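# Hang the long rail on two posts by its hooks

## Task

Place the long rail on the two posts so that the hook at each of its ends sits fully inside the slot marked in red. When you finish, the posts must bear the rail's weight, and only the posts and the robot may be in contact with it. The rail must stay put without help: if a gripper is still steadying it, removing the robot must not make it roll or drop noticeably. A placement that holds only because the robot supports it does not count.

## Robot and tools

Robot: two arms, left_arm and right_arm, facing each other across a table. left_arm's base is on the +y side. The names do not match left or right in any camera picture. Each arm ends in a two-finger gripper. The fingers extend along the gripper's +x axis and close along its y axis. The reported end_effector_position is the point between the finger pads, roughly 3 to 4 cm short of the fingertips.

Frame: all positions and orientations are given in one scene frame. Its origin is the table centre, +z is up, and the table surface is at z = +0.020 m. Distances are in metres and quaternions are written w, x, y, z. The printed hand position can be slightly off, more when the arm is stretched far.

Row format: every command row has 16 numbers, always for both arms, even if one stays still. The first 8 are left_arm: x, y, z, qw, qx, qy, qz, opening. The last 8 are the same for right_arm. x, y, z and the quaternion are an absolute target pose for the gripper in the scene frame, not an offset. Opening runs from -1 to 1: +1 is fully open (0.088 m), empty fingers touch near -0.80, and values below that add nothing. Closing fully from open takes at least about 0.5 s. To grip firmly, command roughly 0.07 below the measured grip_measured while squeezing; smaller differences grip more gently.

Tools:
- execute_actions {"actions": [...], "pictures": bool}. An empty list only reports the state. One action {"rows": [[16 numbers], ...], "steps": n} runs up to 15 control steps of 1/30 s each (default 15); each row lasts one step and the final row repeats to fill the remaining steps. A wait {"steps": n}, n up to 300, sends nothing and returns n steps after the previous result, counting your reply time. Only one action or wait per call. A rejected call sends nothing. A call is rejected if any target lies more than 0.6 m from that arm's last reported position along any axis of its gripper.
- move {"target": [16 numbers], "speed": m/s}. Drives both grippers in straight lines toward the absolute poses in target, finishing together, in 0.5 to 10 s; longer paths are cut off at 10 s. speed ranges 0.002 to 0.5 (default 0.25); turning is capped at twice that in rad/s. The opening is sent when the move begins. Paths ignore obstacles and the other arm, and grippers may lag, wander or exceed speed, especially near full reach. The result adds a "move:" line giving the ending (done, off_target, moving, held, fault) and any limits: limits=paced means a pose was clipped; limits=held means some steps were blocked, after which the arm may jump faster. It also lists each gripper's remaining distance to its target.
- wait {"seconds": 0 to 10}: lets time pass with no new command.
- zoom_image {"camera": name, "region": [x0, y0, x1, y1]}: a closer look at part of a camera's latest image, pixel coordinates from the top-left, at most 504 by 504. Cameras: cam_head_left, cam_head_right, cam_high, cam_low, cam_left_wrist, cam_right_wrist, all 504x504.
Only call it once the rail hangs stably.

Controller behaviour: each step, the commanded pose is limited to within 70 mm and 16 degrees of the current measured pose, then solved by damped inverse kinematics, favouring position over orientation. A distant target therefore needs several actions; after an action the arm continues only up to its last clipped pose. Joint friction may leave the gripper short or tilted, and tiny moves may not happen, so check the reported pose after each motion and correct. To hold an arm still, resend its full last reported pose and desired opening in every call. To keep orientation fixed, repeat the same quaternion in every row rather than copying a drifted one from results. The simulation keeps running while you write.

Result lines: the state line shows per-arm position, quaternion and velocities. grip_measured is finger opening on the command scale, off by up to about 1 mm, and reads narrower by up to 0.061 while squeezing hard. grip_effort_n is motor effort in newtons (negative closes); it can be high even without an object. "pose unreachable" means the clearance check altered or blocked a command; HELD marks each affected step. "Hand target" shows where the controller is currently steering each gripper. Joint torques and external torque estimates are noisy and include friction and held weight. Joint limits (rad): waist -3.054 to 3.054, shoulder 0 to 3.142, elbow 0 to 2.356, wrist pitch and yaw -1.571 to 1.571, wrist roll -3.142 to 3.142.

Things to avoid: contact torque reaching a joint's load limit (waist 18.2, shoulder 22.5, elbow 22.4, wrist pitch 5.92, wrist yaw 5.9, wrist roll 5.54 N m, held weight included) stops the arm for 10 s. Fast moves and targets set far beyond a contact press hard. Never let the arms collide or push on each other. Do not knock or drop anything off the table, which fails the task. Avoid drops, slips and slams of the rail. Holding loads heats motors; warnings appear from 50 °C and at 95 °C the arm is halted, possibly losing power. Occasional brief tugs on the held rail or pushes on loose objects can occur, so verify the hooks are seated in the red-marked slots before releasing, then back away and confirm the rail stays put.

Each tool is called after ">>>" by a JSON object that holds its "fn" and its "kwargs".

## Session

>>> {"fn": "execute_actions", "kwargs": {"actions": []}}

Scene clock: 0.00 s of 5400.00 s.
left_arm: end_effector_position=(-0.2663, +0.0850, +0.1555) grip_measured=+0.991 grip_effort_n=n/a end_effector_quat_wxyz=(-0.196, +0.378, -0.865, +0.264) end_effector_velocity=(-0.002, +0.001, +0.001) end_effector_angular_velocity=(+0.007, +0.005, -0.009) | right_arm: end_effector_position=(+0.0631, -0.0590, +0.2787) grip_measured=+0.987 grip_effort_n=n/a end_effector_quat_wxyz=(+0.542, -0.292, +0.573, +0.541) end_effector_velocity=(+0.002, +0.001, +0.002) end_effector_angular_velocity=(+0.012, -0.011, +0.003)
Joint positions: left_arm=[-0.933  2.231  0.987  1.103 -0.071 -2.494  0.088] | right_arm=[-0.626  2.055  2.148 -1.455 -0.291  0.118  0.087]
Joint velocities: left_arm=[-0.002 -0.002  0.002 -0.007  0.007 -0.007  0.   ] | right_arm=[-0.002 -0.002  0.002  0.007  0.007 -0.007 -0.   ]
Joint torques (N m, as the arm reports them, + toward a larger angle): no reading
External joint torques (N m, as the arm's controller estimates them; a push from outside toward a larger angle lowers the number): no reading
Motor temperatures (°C, as the motors report them): left_arm=[25 24 22 24 20 22] | right_arm=[23 22 24 24 24 21]
Heat: left arm: hottest waist 25 °C (+0.0 °C/min); right arm: hottest elbow 24 °C (+0.0 °C/min).
Hand target (left_arm): -0.266, +0.085, +0.155; +0.196, -0.378, +0.865, -0.264
Hand target (right_arm): +0.063, -0.059, +0.279; +0.542, -0.292, +0.573, +0.541

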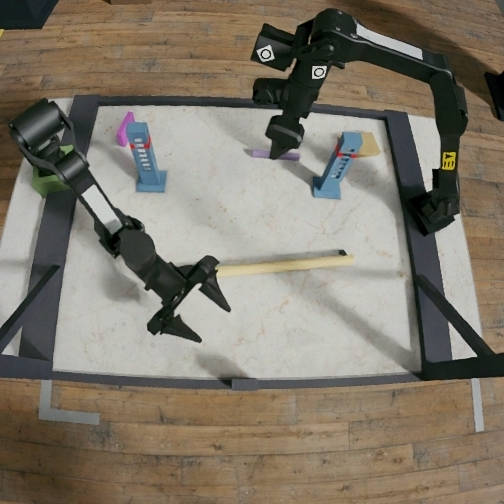

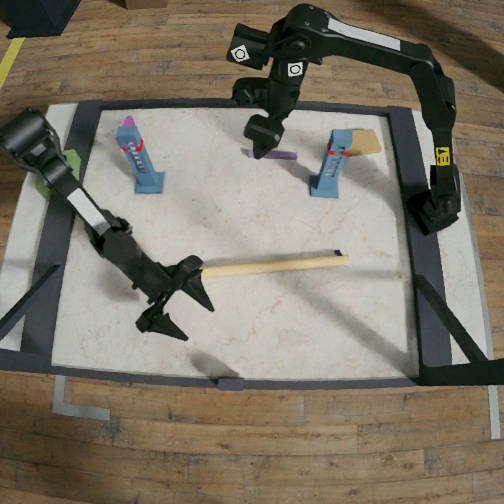

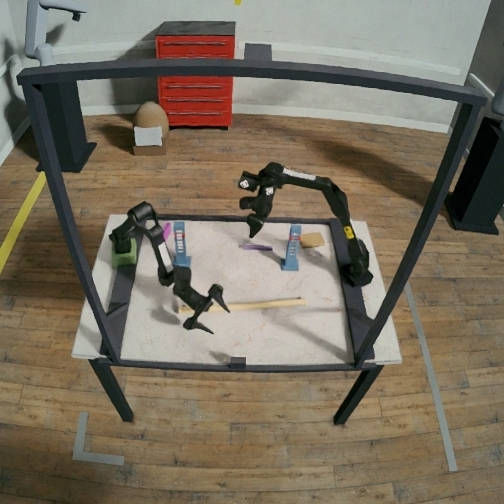

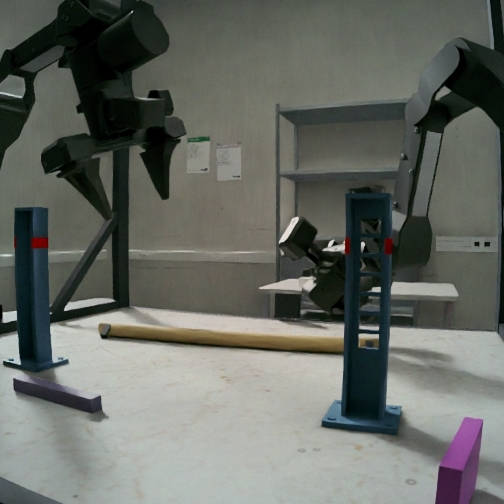

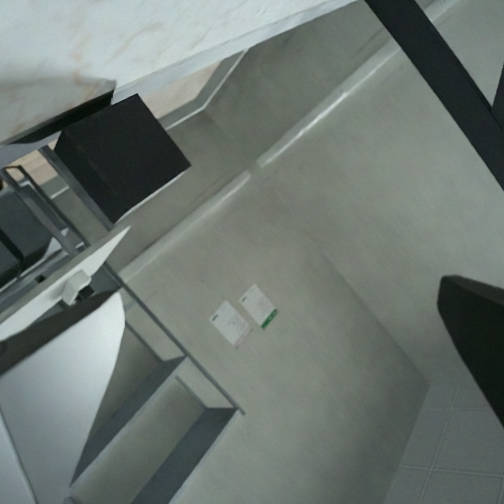

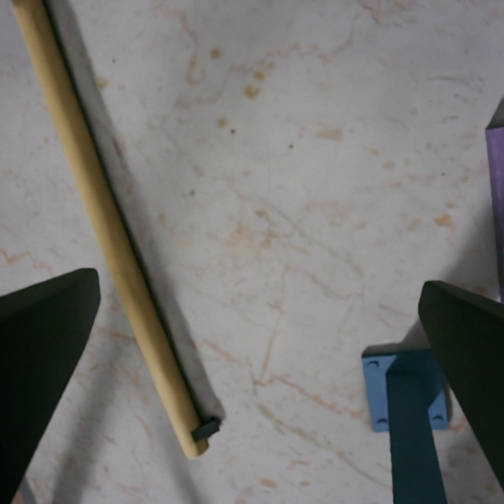

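>>> {"fn": "zoom_image", "kwargs": {"camera": "cam_low", "region": [0, 180, 504, 450]}}

>>> {"fn": "zoom_image", "kwargs": {"camera": "cam_head_left", "region": [100, 100, 400, 300]}}

>>> {"fn": "zoom_image", "kwargs": {"camera": "cam_right_wrist", "region": [130, 350, 330, 500]}}

Region (0, 180, 504, 450) of cam_low's 504x504 image, scaled by 1.000; it fills the top 270 rows of this view, and the rest is white.

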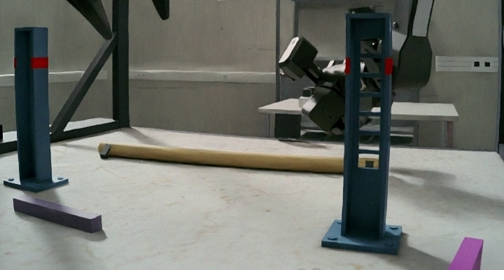

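Region (100, 100, 400, 300) of cam_head_left's 504x504 image, scaled by 1.680, with more detail than that image has.

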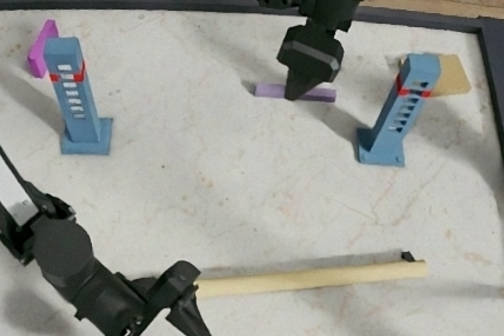

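Region (130, 350, 330, 500) of cam_right_wrist's 504x504 image, scaled by 2.520, with more detail than that image has; it fills the top 378 rows of this view, and the rest is white.

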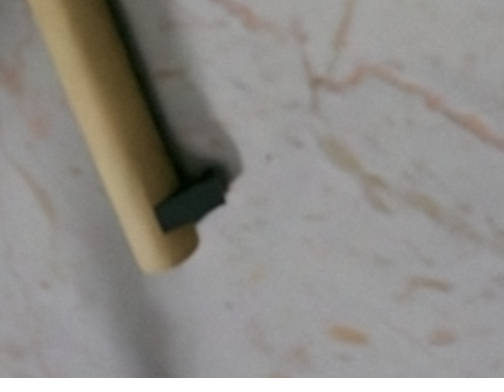

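>>> {"fn": "move", "kwargs": {"target": [-0.12, 0.2, 0.30, 0.5, 0.5, 0.5, -0.5, 1, -0.10, -0.2, 0.30, 0.5, -0.5, 0.5, 0.5, 1], "speed": 0.25}}

Scene clock: 13.90 s of 5400.00 s.
left_arm: end_effector_position=(-0.1190, +0.1985, +0.2965) grip_measured=+0.991 grip_effort_n=0.7 end_effector_quat_wxyz=(+0.507, +0.481, +0.499, -0.513) end_effector_velocity=(+0.003, -0.003, +0.002) end_effector_angular_velocity=(-0.032, -0.021, +0.007) | right_arm: end_effector_position=(-0.1004, -0.1963, +0.2974) grip_measured=+0.987 grip_effort_n=3.0 end_effector_quat_wxyz=(+0.508, -0.468, +0.489, +0.533) end_effector_velocity=(+0.000, -0.002, +0.001) end_effector_angular_velocity=(-0.004, +0.004, +0.020)
Joint positions: left_arm=[-0.829  1.876  1.926 -1.575 -0.006 -0.679  0.088] | right_arm=[-0.032  1.699  1.794 -1.571 -0.01   0.389  0.087]
Joint velocities: left_arm=[-0.002 -0.007 -0.002  0.007 -0.037 -0.007 -0.   ] | right_arm=[-0.002 -0.002  0.002 -0.007 -0.007 -0.022 -0.   ]
Joint torques (N m, as the arm reports them, + toward a larger angle): left_arm=[ -0.3  -11.21   6.18   0.55  -0.22   0.14] | right_arm=[ 0.34 -7.22  4.09  0.44  0.15  0.19]
External joint torques (N m, as the arm's controller estimates them; a push from outside toward a larger angle lowers the number): left_arm=[-0.3  -3.54  0.73  0.14 -0.17  0.14] | right_arm=[ 0.34 -0.81 -1.36 -0.04  0.14  0.2 ]
Motor temperatures (°C, as the motors report them): left_arm=[25 28 24 26 20 22] | right_arm=[23 26 26 24 24 21]
Heat: left arm: hottest shoulder 28 °C (+12.9 °C/min); right arm: hottest shoulder 26 °C (+8.6 °C/min).
Hand target (left_arm): -0.118, +0.200, +0.300; +0.507, +0.480, +0.495, -0.517
Hand target (right_arm): -0.099, -0.200, +0.299; +0.511, -0.468, +0.488, +0.531
Off the commanded pose (left_arm): 0.004 m, 3 deg.
Off the commanded pose (right_arm): 0.005 m, 5 deg.
joint sent to its limit (left arm) — the command would take joint 4 (wrist pitch) past its lower limit, so that joint was sent only as far as its limit.
joint sent to its limit (right arm) — the command would take joint 4 (wrist pitch) past its lower limit, so that joint was sent only as far as its limit.
After step 90, 6.13 s passed at rest.
move: off_target (left_arm, right_arm)

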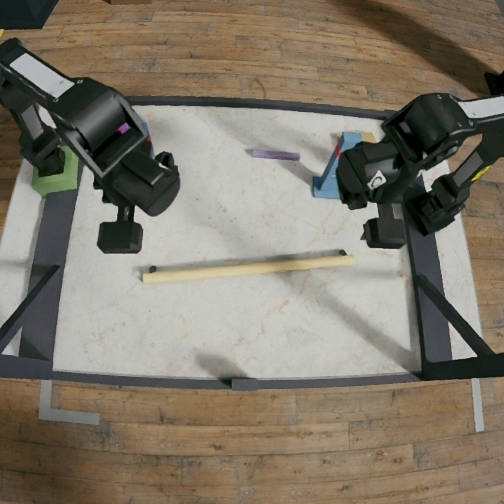

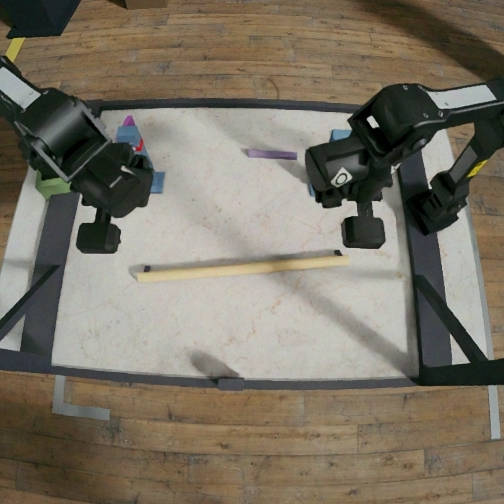

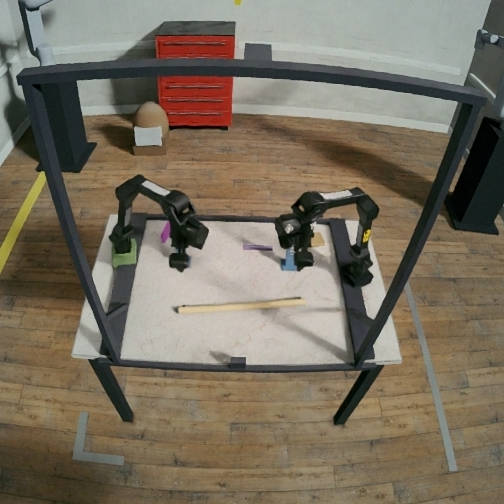

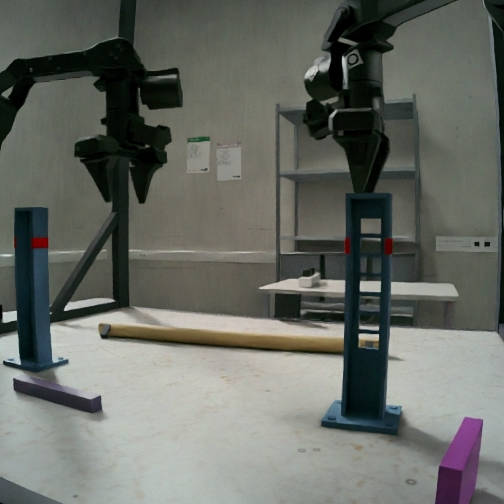

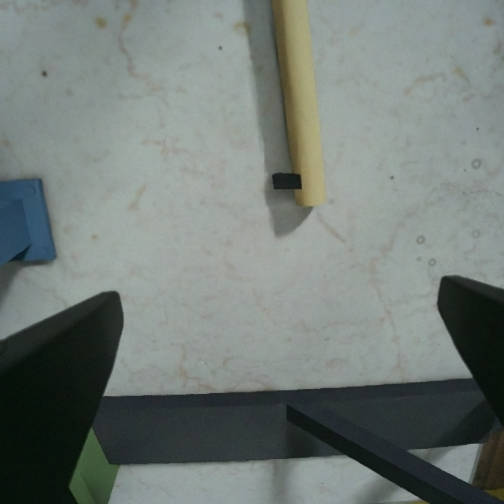

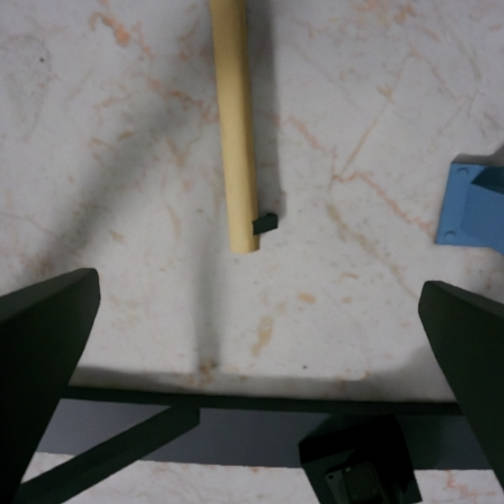

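>>> {"fn": "move", "kwargs": {"target": [-0.13, 0.2, 0.16, 0.5, 0.5, 0.5, -0.5, 1, -0.11, -0.2, 0.16, 0.5, -0.5, 0.5, 0.5, 1], "speed": 0.25}}

Scene clock: 22.87 s of 5400.00 s.
left_arm: end_effector_position=(-0.1301, +0.1974, +0.1636) grip_measured=+0.991 grip_effort_n=0.7 end_effector_quat_wxyz=(+0.501, +0.497, +0.497, -0.504) end_effector_velocity=(+0.001, -0.004, +0.001) end_effector_angular_velocity=(-0.033, -0.021, -0.014) | right_arm: end_effector_position=(-0.1114, -0.1964, +0.1656) grip_measured=+0.987 grip_effort_n=3.0 end_effector_quat_wxyz=(+0.499, -0.495, +0.499, +0.507) end_effector_velocity=(+0.002, -0.002, +0.000) end_effector_angular_velocity=(-0.009, +0.003, +0.015)
Joint positions: left_arm=[-0.851  1.922  1.456 -1.095 -0.005 -0.686  0.088] | right_arm=[ 0.002  1.743  1.319 -1.13  -0.006  0.423  0.087]
Joint velocities: left_arm=[-0.007 -0.002  0.002  0.007 -0.037  0.007 -0.   ] | right_arm=[-0.007 -0.002 -0.002 -0.007 -0.007 -0.022 -0.   ]
Joint torques (N m, as the arm reports them, + toward a larger angle): left_arm=[-0.22 -9.38  5.42  0.75  0.08 -0.18] | right_arm=[ 0.36 -5.39  4.23  0.63  0.15  0.21]
External joint torques (N m, as the arm's controller estimates them; a push from outside toward a larger angle lowers the number): left_arm=[-0.21 -1.3  -0.09  0.4   0.14 -0.18] | right_arm=[ 0.39  1.44 -1.3   0.28  0.14  0.22]
Motor temperatures (°C, as the motors report them): left_arm=[25 31 24 25 20 22] | right_arm=[23 27 26 24 24 21]
Heat: left arm: hottest shoulder 31 °C (+15.7 °C/min); right arm: hottest shoulder 27 °C (+7.9 °C/min).
Hand target (left_arm): -0.130, +0.200, +0.160; +0.500, +0.500, +0.500, -0.500
Hand target (right_arm): -0.111, -0.199, +0.160; +0.500, -0.500, +0.500, +0.500
Off the commanded pose (left_arm): 0.004 m, 1 deg.
Off the commanded pose (right_arm): 0.007 m, 1 deg.
After step 90, 4.93 s passed at rest.
move: done

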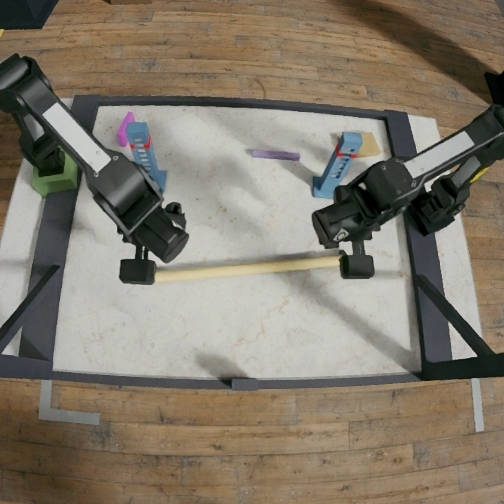

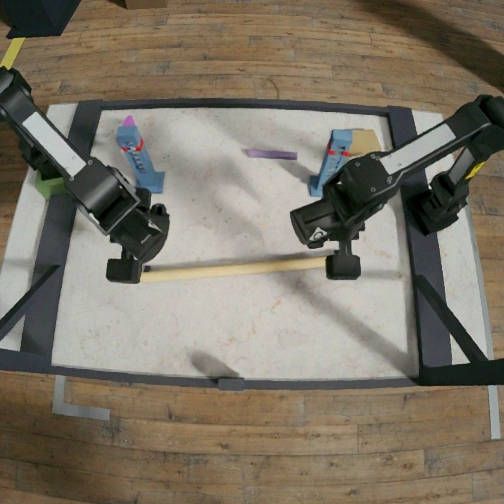

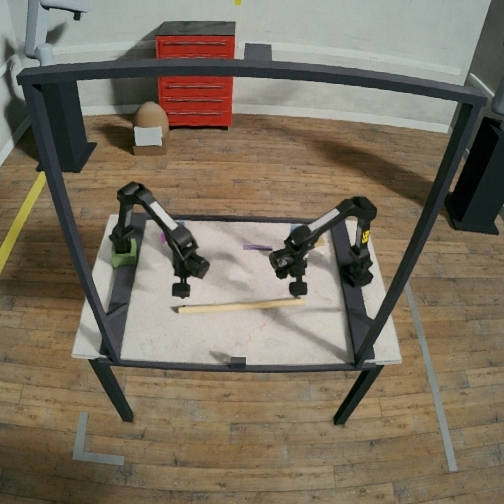

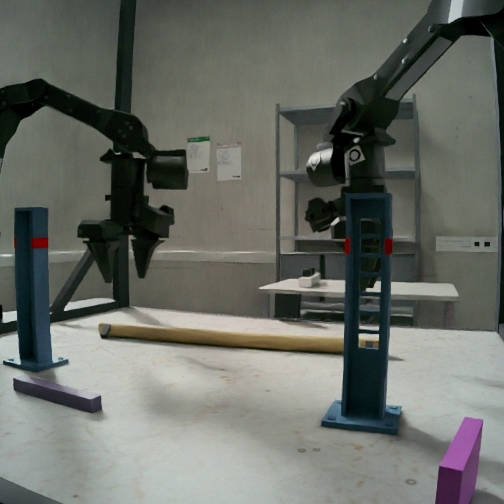

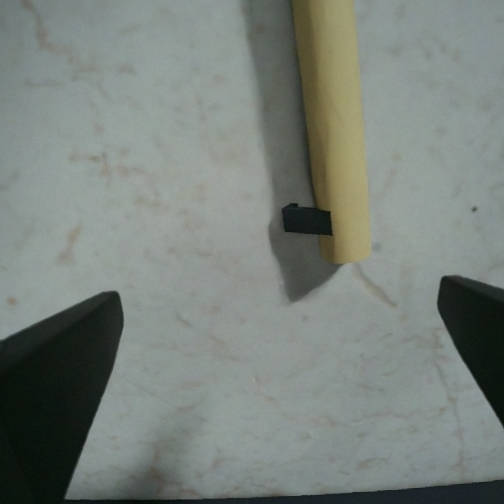

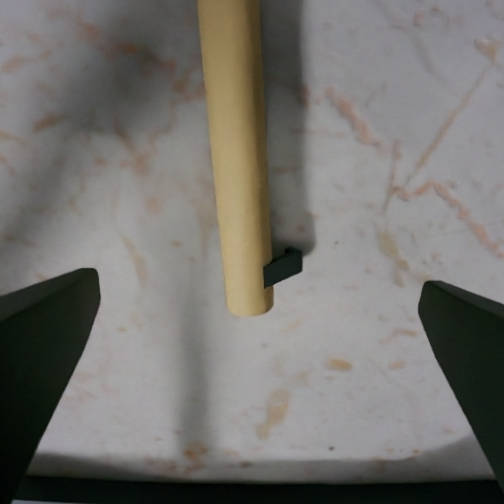

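>>> {"fn": "zoom_image", "kwargs": {"camera": "cam_low", "region": [80, 305, 140, 350]}}

>>> {"fn": "zoom_image", "kwargs": {"camera": "cam_left_wrist", "region": [240, 160, 400, 300]}}

>>> {"fn": "zoom_image", "kwargs": {"camera": "cam_low", "region": [310, 185, 430, 375]}}

Region (80, 305, 140, 350) of cam_low's 504x504 image, scaled by 8.400, with more detail than that image has; it fills the top 378 rows of this view, and the rest is white.

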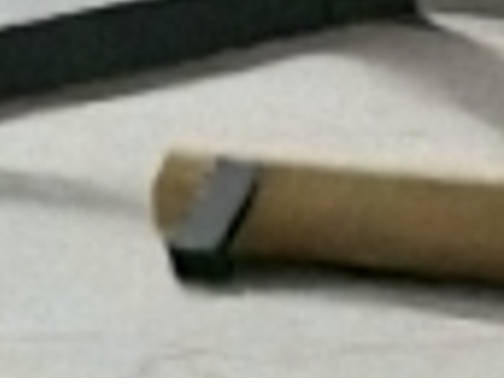

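Region (240, 160, 400, 300) of cam_left_wrist's 504x504 image, scaled by 3.150, with more detail than that image has; it fills the top 441 rows of this view, and the rest is white.

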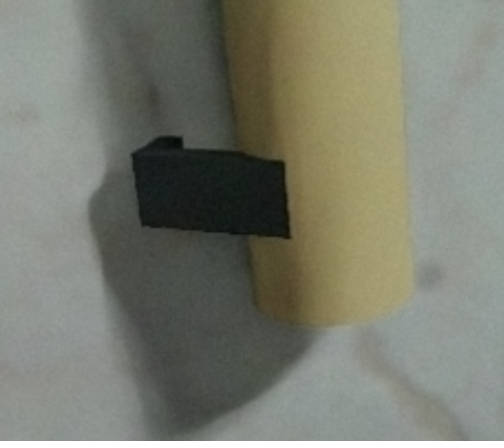

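Region (310, 185, 430, 375) of cam_low's 504x504 image, scaled by 2.653, with more detail than that image has; it fills the left 318 columns of this view, and the rest is white.

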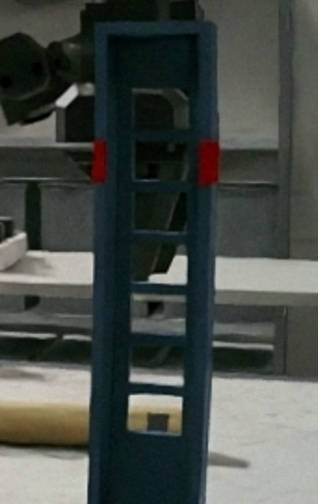

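>>> {"fn": "move", "kwargs": {"target": [-0.157, 0.14, 0.09, 0.5243, 0.4745, 0.5243, -0.4745, 1, -0.126, -0.17, 0.09, 0.4745, -0.5243, 0.4745, 0.5243, 1], "speed": 0.2}}

Scene clock: 40.27 s of 5400.00 s.
left_arm: end_effector_position=(-0.1564, +0.1420, +0.0922) grip_measured=+0.991 grip_effort_n=0.7 end_effector_quat_wxyz=(+0.524, +0.477, +0.521, -0.476) end_effector_velocity=(-0.000, +0.003, +0.000) end_effector_angular_velocity=(+0.010, +0.001, +0.005) | right_arm: end_effector_position=(-0.1273, -0.1668, +0.0963) grip_measured=+0.987 grip_effort_n=3.0 end_effector_quat_wxyz=(+0.478, -0.516, +0.476, +0.528) end_effector_velocity=(-0.002, +0.000, +0.000) end_effector_angular_velocity=(+0.004, +0.010, +0.010)
Joint positions: left_arm=[-0.816  2.233  1.636 -0.973 -0.005 -0.746  0.088] | right_arm=[ 0.009  1.941  1.287 -0.899 -0.005  0.344  0.087]
Joint velocities: left_arm=[-0.002 -0.002 -0.002 -0.007  0.007 -0.007 -0.   ] | right_arm=[ 0.002 -0.002 -0.002  0.007 -0.007 -0.007 -0.   ]
Joint torques (N m, as the arm reports them, + toward a larger angle): left_arm=[  0.12 -10.44   7.62   0.61   0.08  -0.15] | right_arm=[ 0.34 -5.8   4.31  0.62  0.15 -0.21]
External joint torques (N m, as the arm's controller estimates them; a push from outside toward a larger angle lowers the number): left_arm=[ 0.19 -0.57  2.3   0.3   0.12 -0.15] | right_arm=[ 0.3   2.07 -0.89  0.26  0.15 -0.21]
Motor temperatures (°C, as the motors report them): left_arm=[25 32 25 25 20 22] | right_arm=[23 27 27 24 24 21]
Heat: left arm: hottest shoulder 32 °C (+10.4 °C/min); right arm: hottest shoulder 27 °C (+4.5 °C/min).
Hand target (left_arm): -0.158, +0.140, +0.090; +0.524, +0.474, +0.524, -0.474
Hand target (right_arm): -0.126, -0.169, +0.090; +0.474, -0.524, +0.474, +0.524
Off the commanded pose (left_arm): 0.003 m, 0 deg.
Off the commanded pose (right_arm): 0.007 m, 1 deg.
After step 90, 13.37 s passed at rest.
move: done

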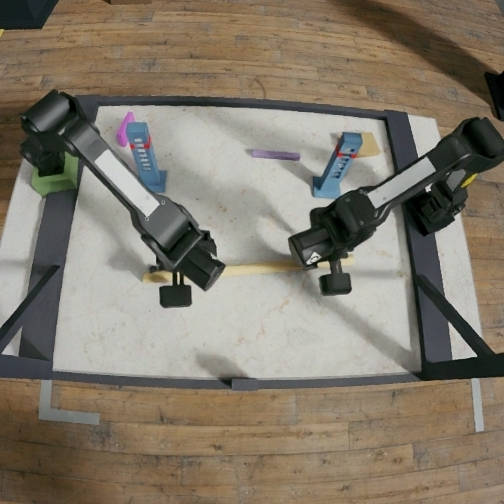

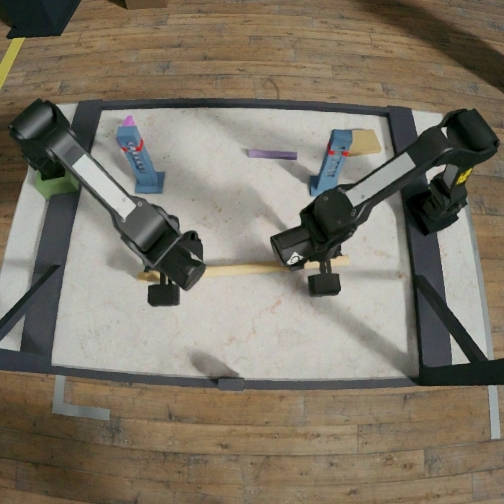

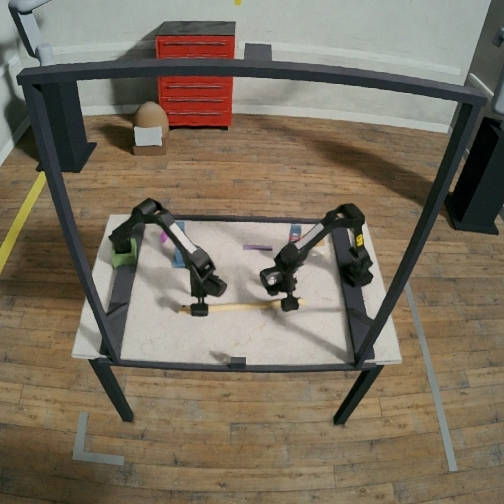

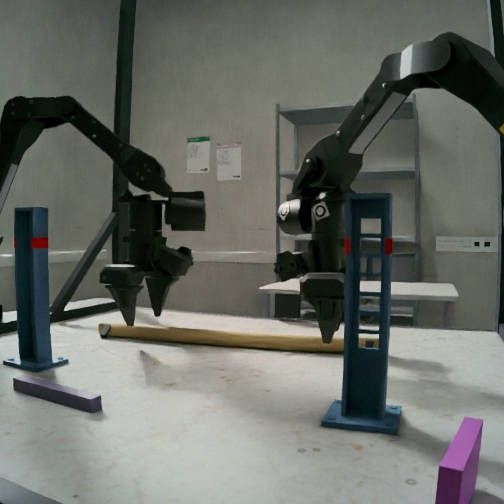

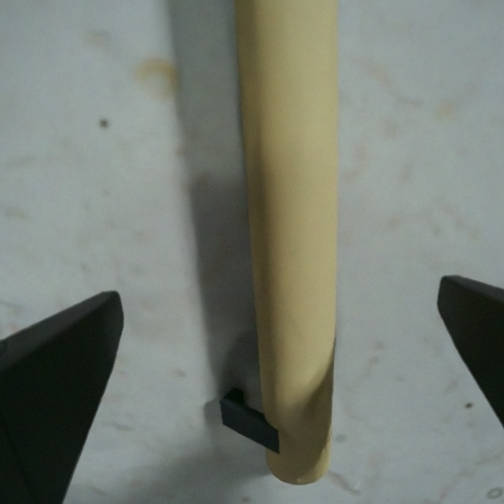

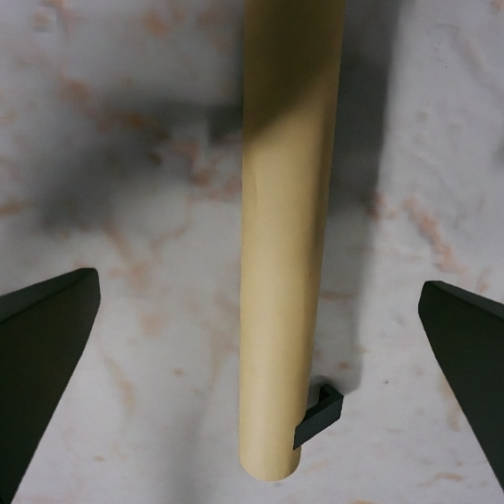

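>>> {"fn": "move", "kwargs": {"target": [-0.161, 0.12, 0.060, 0.5243, 0.4745, 0.5243, -0.4745, 1, -0.122, -0.15, 0.058, 0.4745, -0.5243, 0.4745, 0.5243, 1], "speed": 0.08}}

Scene clock: 45.23 s of 5400.00 s.
left_arm: end_effector_position=(-0.1610, +0.1218, +0.0669) grip_measured=+0.991 grip_effort_n=0.7 end_effector_quat_wxyz=(+0.524, +0.472, +0.524, -0.477) end_effector_velocity=(+0.003, +0.000, -0.000) end_effector_angular_velocity=(+0.001, -0.028, +0.005) | right_arm: end_effector_position=(-0.1238, -0.1515, +0.0656) grip_measured=+0.987 grip_effort_n=3.5 end_effector_quat_wxyz=(+0.476, -0.518, +0.475, +0.528) end_effector_velocity=(-0.002, -0.002, +0.002) end_effector_angular_velocity=(-0.011, +0.019, +0.005)
Joint positions: left_arm=[-0.794  2.335  1.705 -0.934  0.    -0.732  0.088] | right_arm=[-0.017  2.039  1.295 -0.814 -0.004  0.312  0.087]
Joint velocities: left_arm=[-0.002  0.007  0.012 -0.022 -0.022 -0.007 -0.   ] | right_arm=[-0.002 -0.007 -0.002 -0.007 -0.022 -0.007  0.   ]
Joint torques (N m, as the arm reports them, + toward a larger angle): left_arm=[ 0.32 -9.58  7.28  0.93 -0.04  0.12] | right_arm=[-0.4  -5.11  5.82  0.81  0.13 -0.25]
External joint torques (N m, as the arm's controller estimates them; a push from outside toward a larger angle lowers the number): left_arm=[0.39 0.87 2.04 0.6  0.   0.11] | right_arm=[-0.4   3.28  0.79  0.45  0.12 -0.25]
Motor temperatures (°C, as the motors report them): left_arm=[25 33 25 25 20 22] | right_arm=[23 28 27 24 24 21]
Heat: left arm: hottest shoulder 33 °C (+10.6 °C/min); right arm: hottest shoulder 28 °C (+5.3 °C/min).
Hand target (left_arm): -0.161, +0.120, +0.060; +0.524, +0.475, +0.524, -0.475
Hand target (right_arm): -0.122, -0.150, +0.058; -0.474, +0.524, -0.474, -0.524
Off the commanded pose (left_arm): 0.007 m, 0 deg.
Off the commanded pose (right_arm): 0.008 m, 1 deg.
After step 90, 1.13 s passed at rest.
move: done

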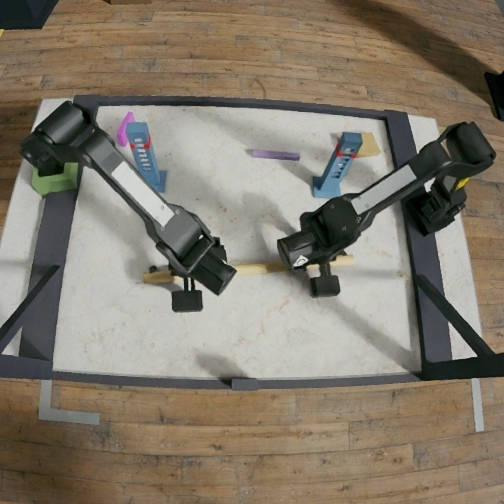

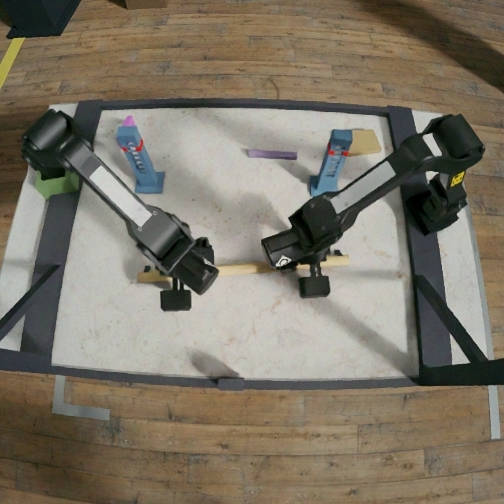

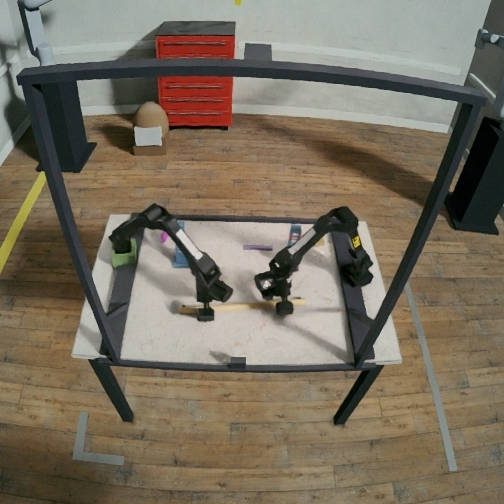

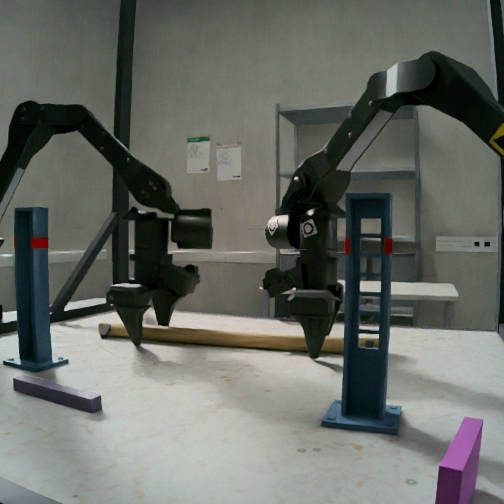

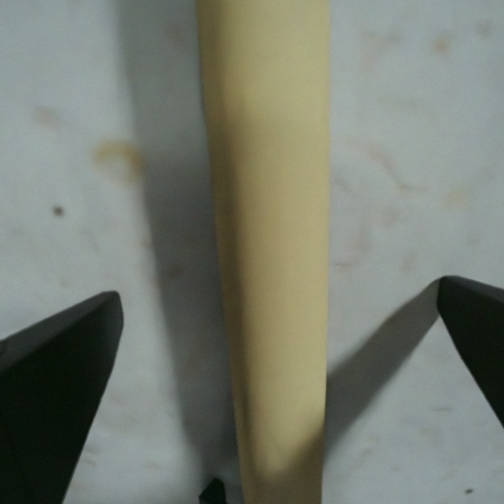

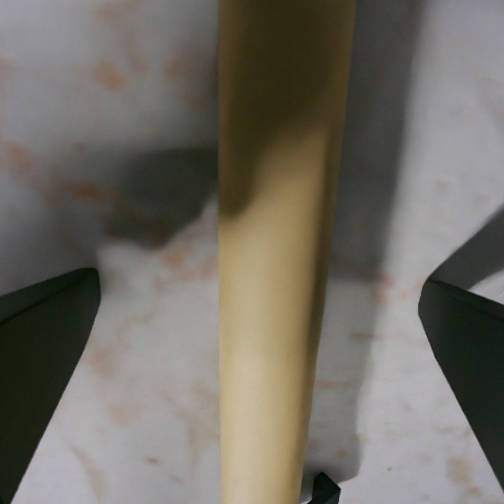

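>>> {"fn": "move", "kwargs": {"target": [-0.161, 0.121, 0.068, 0.5243, 0.4745, 0.5243, -0.4745, -0.4, -0.121, -0.151, 0.067, 0.4745, -0.5243, 0.4745, 0.5243, -0.4], "speed": 0.05}}

Scene clock: 50.33 s of 5400.00 s.
left_arm: end_effector_position=(-0.1604, +0.1228, +0.0681) grip_measured=-0.343 grip_effort_n=-83.5 end_effector_quat_wxyz=(+0.524, +0.474, +0.525, -0.474) end_effector_velocity=(-0.001, +0.003, +0.000) end_effector_angular_velocity=(+0.010, +0.002, +0.005) | right_arm: end_effector_position=(-0.1230, -0.1525, +0.0669) grip_measured=-0.349 grip_effort_n=-83.5 end_effector_quat_wxyz=(+0.474, -0.523, +0.474, +0.527) end_effector_velocity=(+0.001, -0.003, +0.003) end_effector_angular_velocity=(-0.014, +0.002, +0.020)
Joint positions: left_arm=[-0.794  2.335  1.711 -0.947  0.002 -0.732  0.022] | right_arm=[-0.018  2.039  1.301 -0.828 -0.002  0.305  0.022]
Joint velocities: left_arm=[-0.002 -0.002 -0.002 -0.007  0.007 -0.007 -0.   ] | right_arm=[-0.002 -0.007  0.002 -0.022 -0.007 -0.022 -0.   ]
Joint torques (N m, as the arm reports them, + toward a larger angle): left_arm=[  0.   -11.91   7.61   0.35  -0.13   0.03] | right_arm=[-0.51 -6.99  5.77 -0.02  0.08 -0.09]
External joint torques (N m, as the arm's controller estimates them; a push from outside toward a larger angle lowers the number): left_arm=[-0.05 -1.64  2.46  0.07 -0.08  0.03] | right_arm=[-0.56  1.44  0.74 -0.35  0.08 -0.09]
Motor temperatures (°C, as the motors report them): left_arm=[25 33 26 25 20 22] | right_arm=[23 28 27 24 24 21]
Heat: left arm: hottest shoulder 33 °C (+9.5 °C/min); right arm: hottest shoulder 28 °C (+4.8 °C/min).
Hand target (left_arm): -0.161, +0.121, +0.068; +0.524, +0.474, +0.524, -0.475
Hand target (right_arm): -0.121, -0.151, +0.067; -0.475, +0.524, -0.474, -0.524
Off the commanded pose (left_arm): 0.002 m, 0 deg.
Off the commanded pose (right_arm): 0.002 m, 0 deg.
After step 90, 1.40 s passed at rest.
move: done

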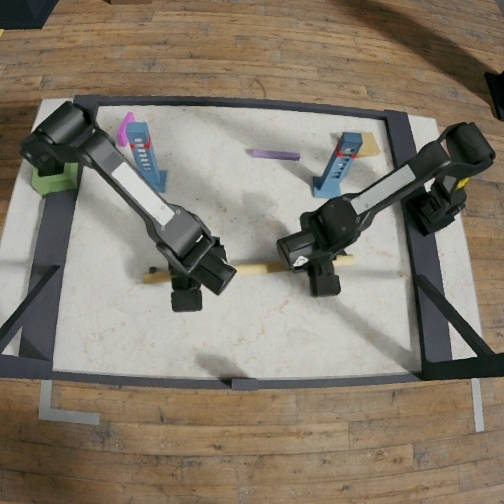

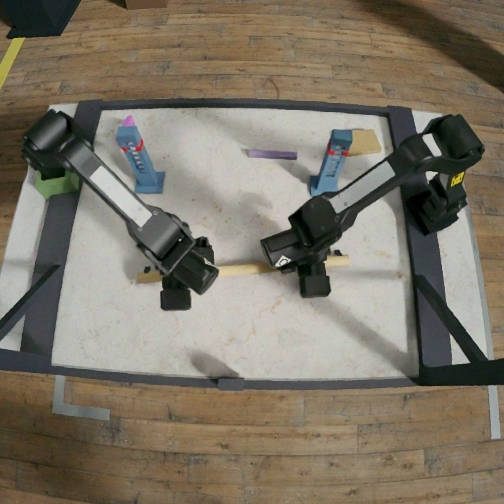

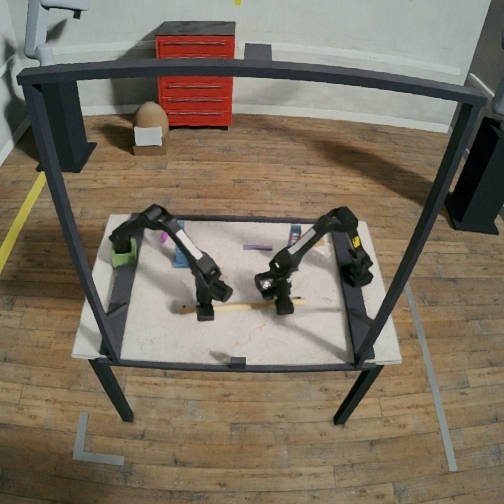

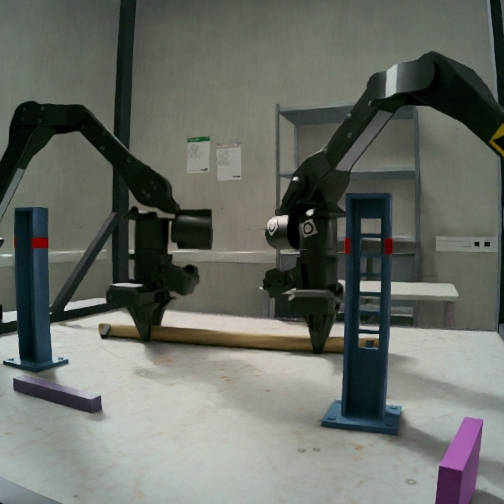

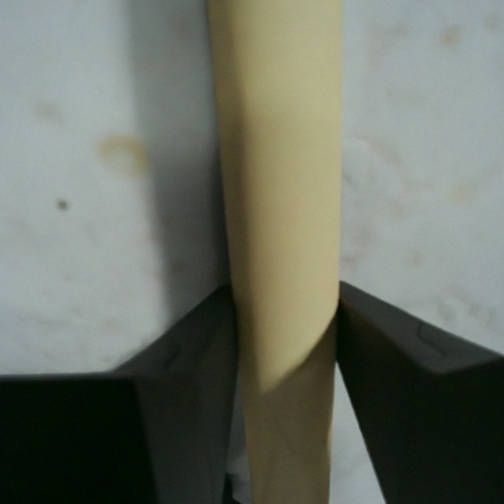

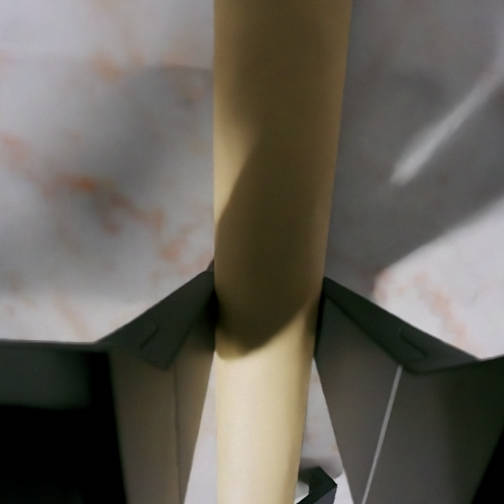

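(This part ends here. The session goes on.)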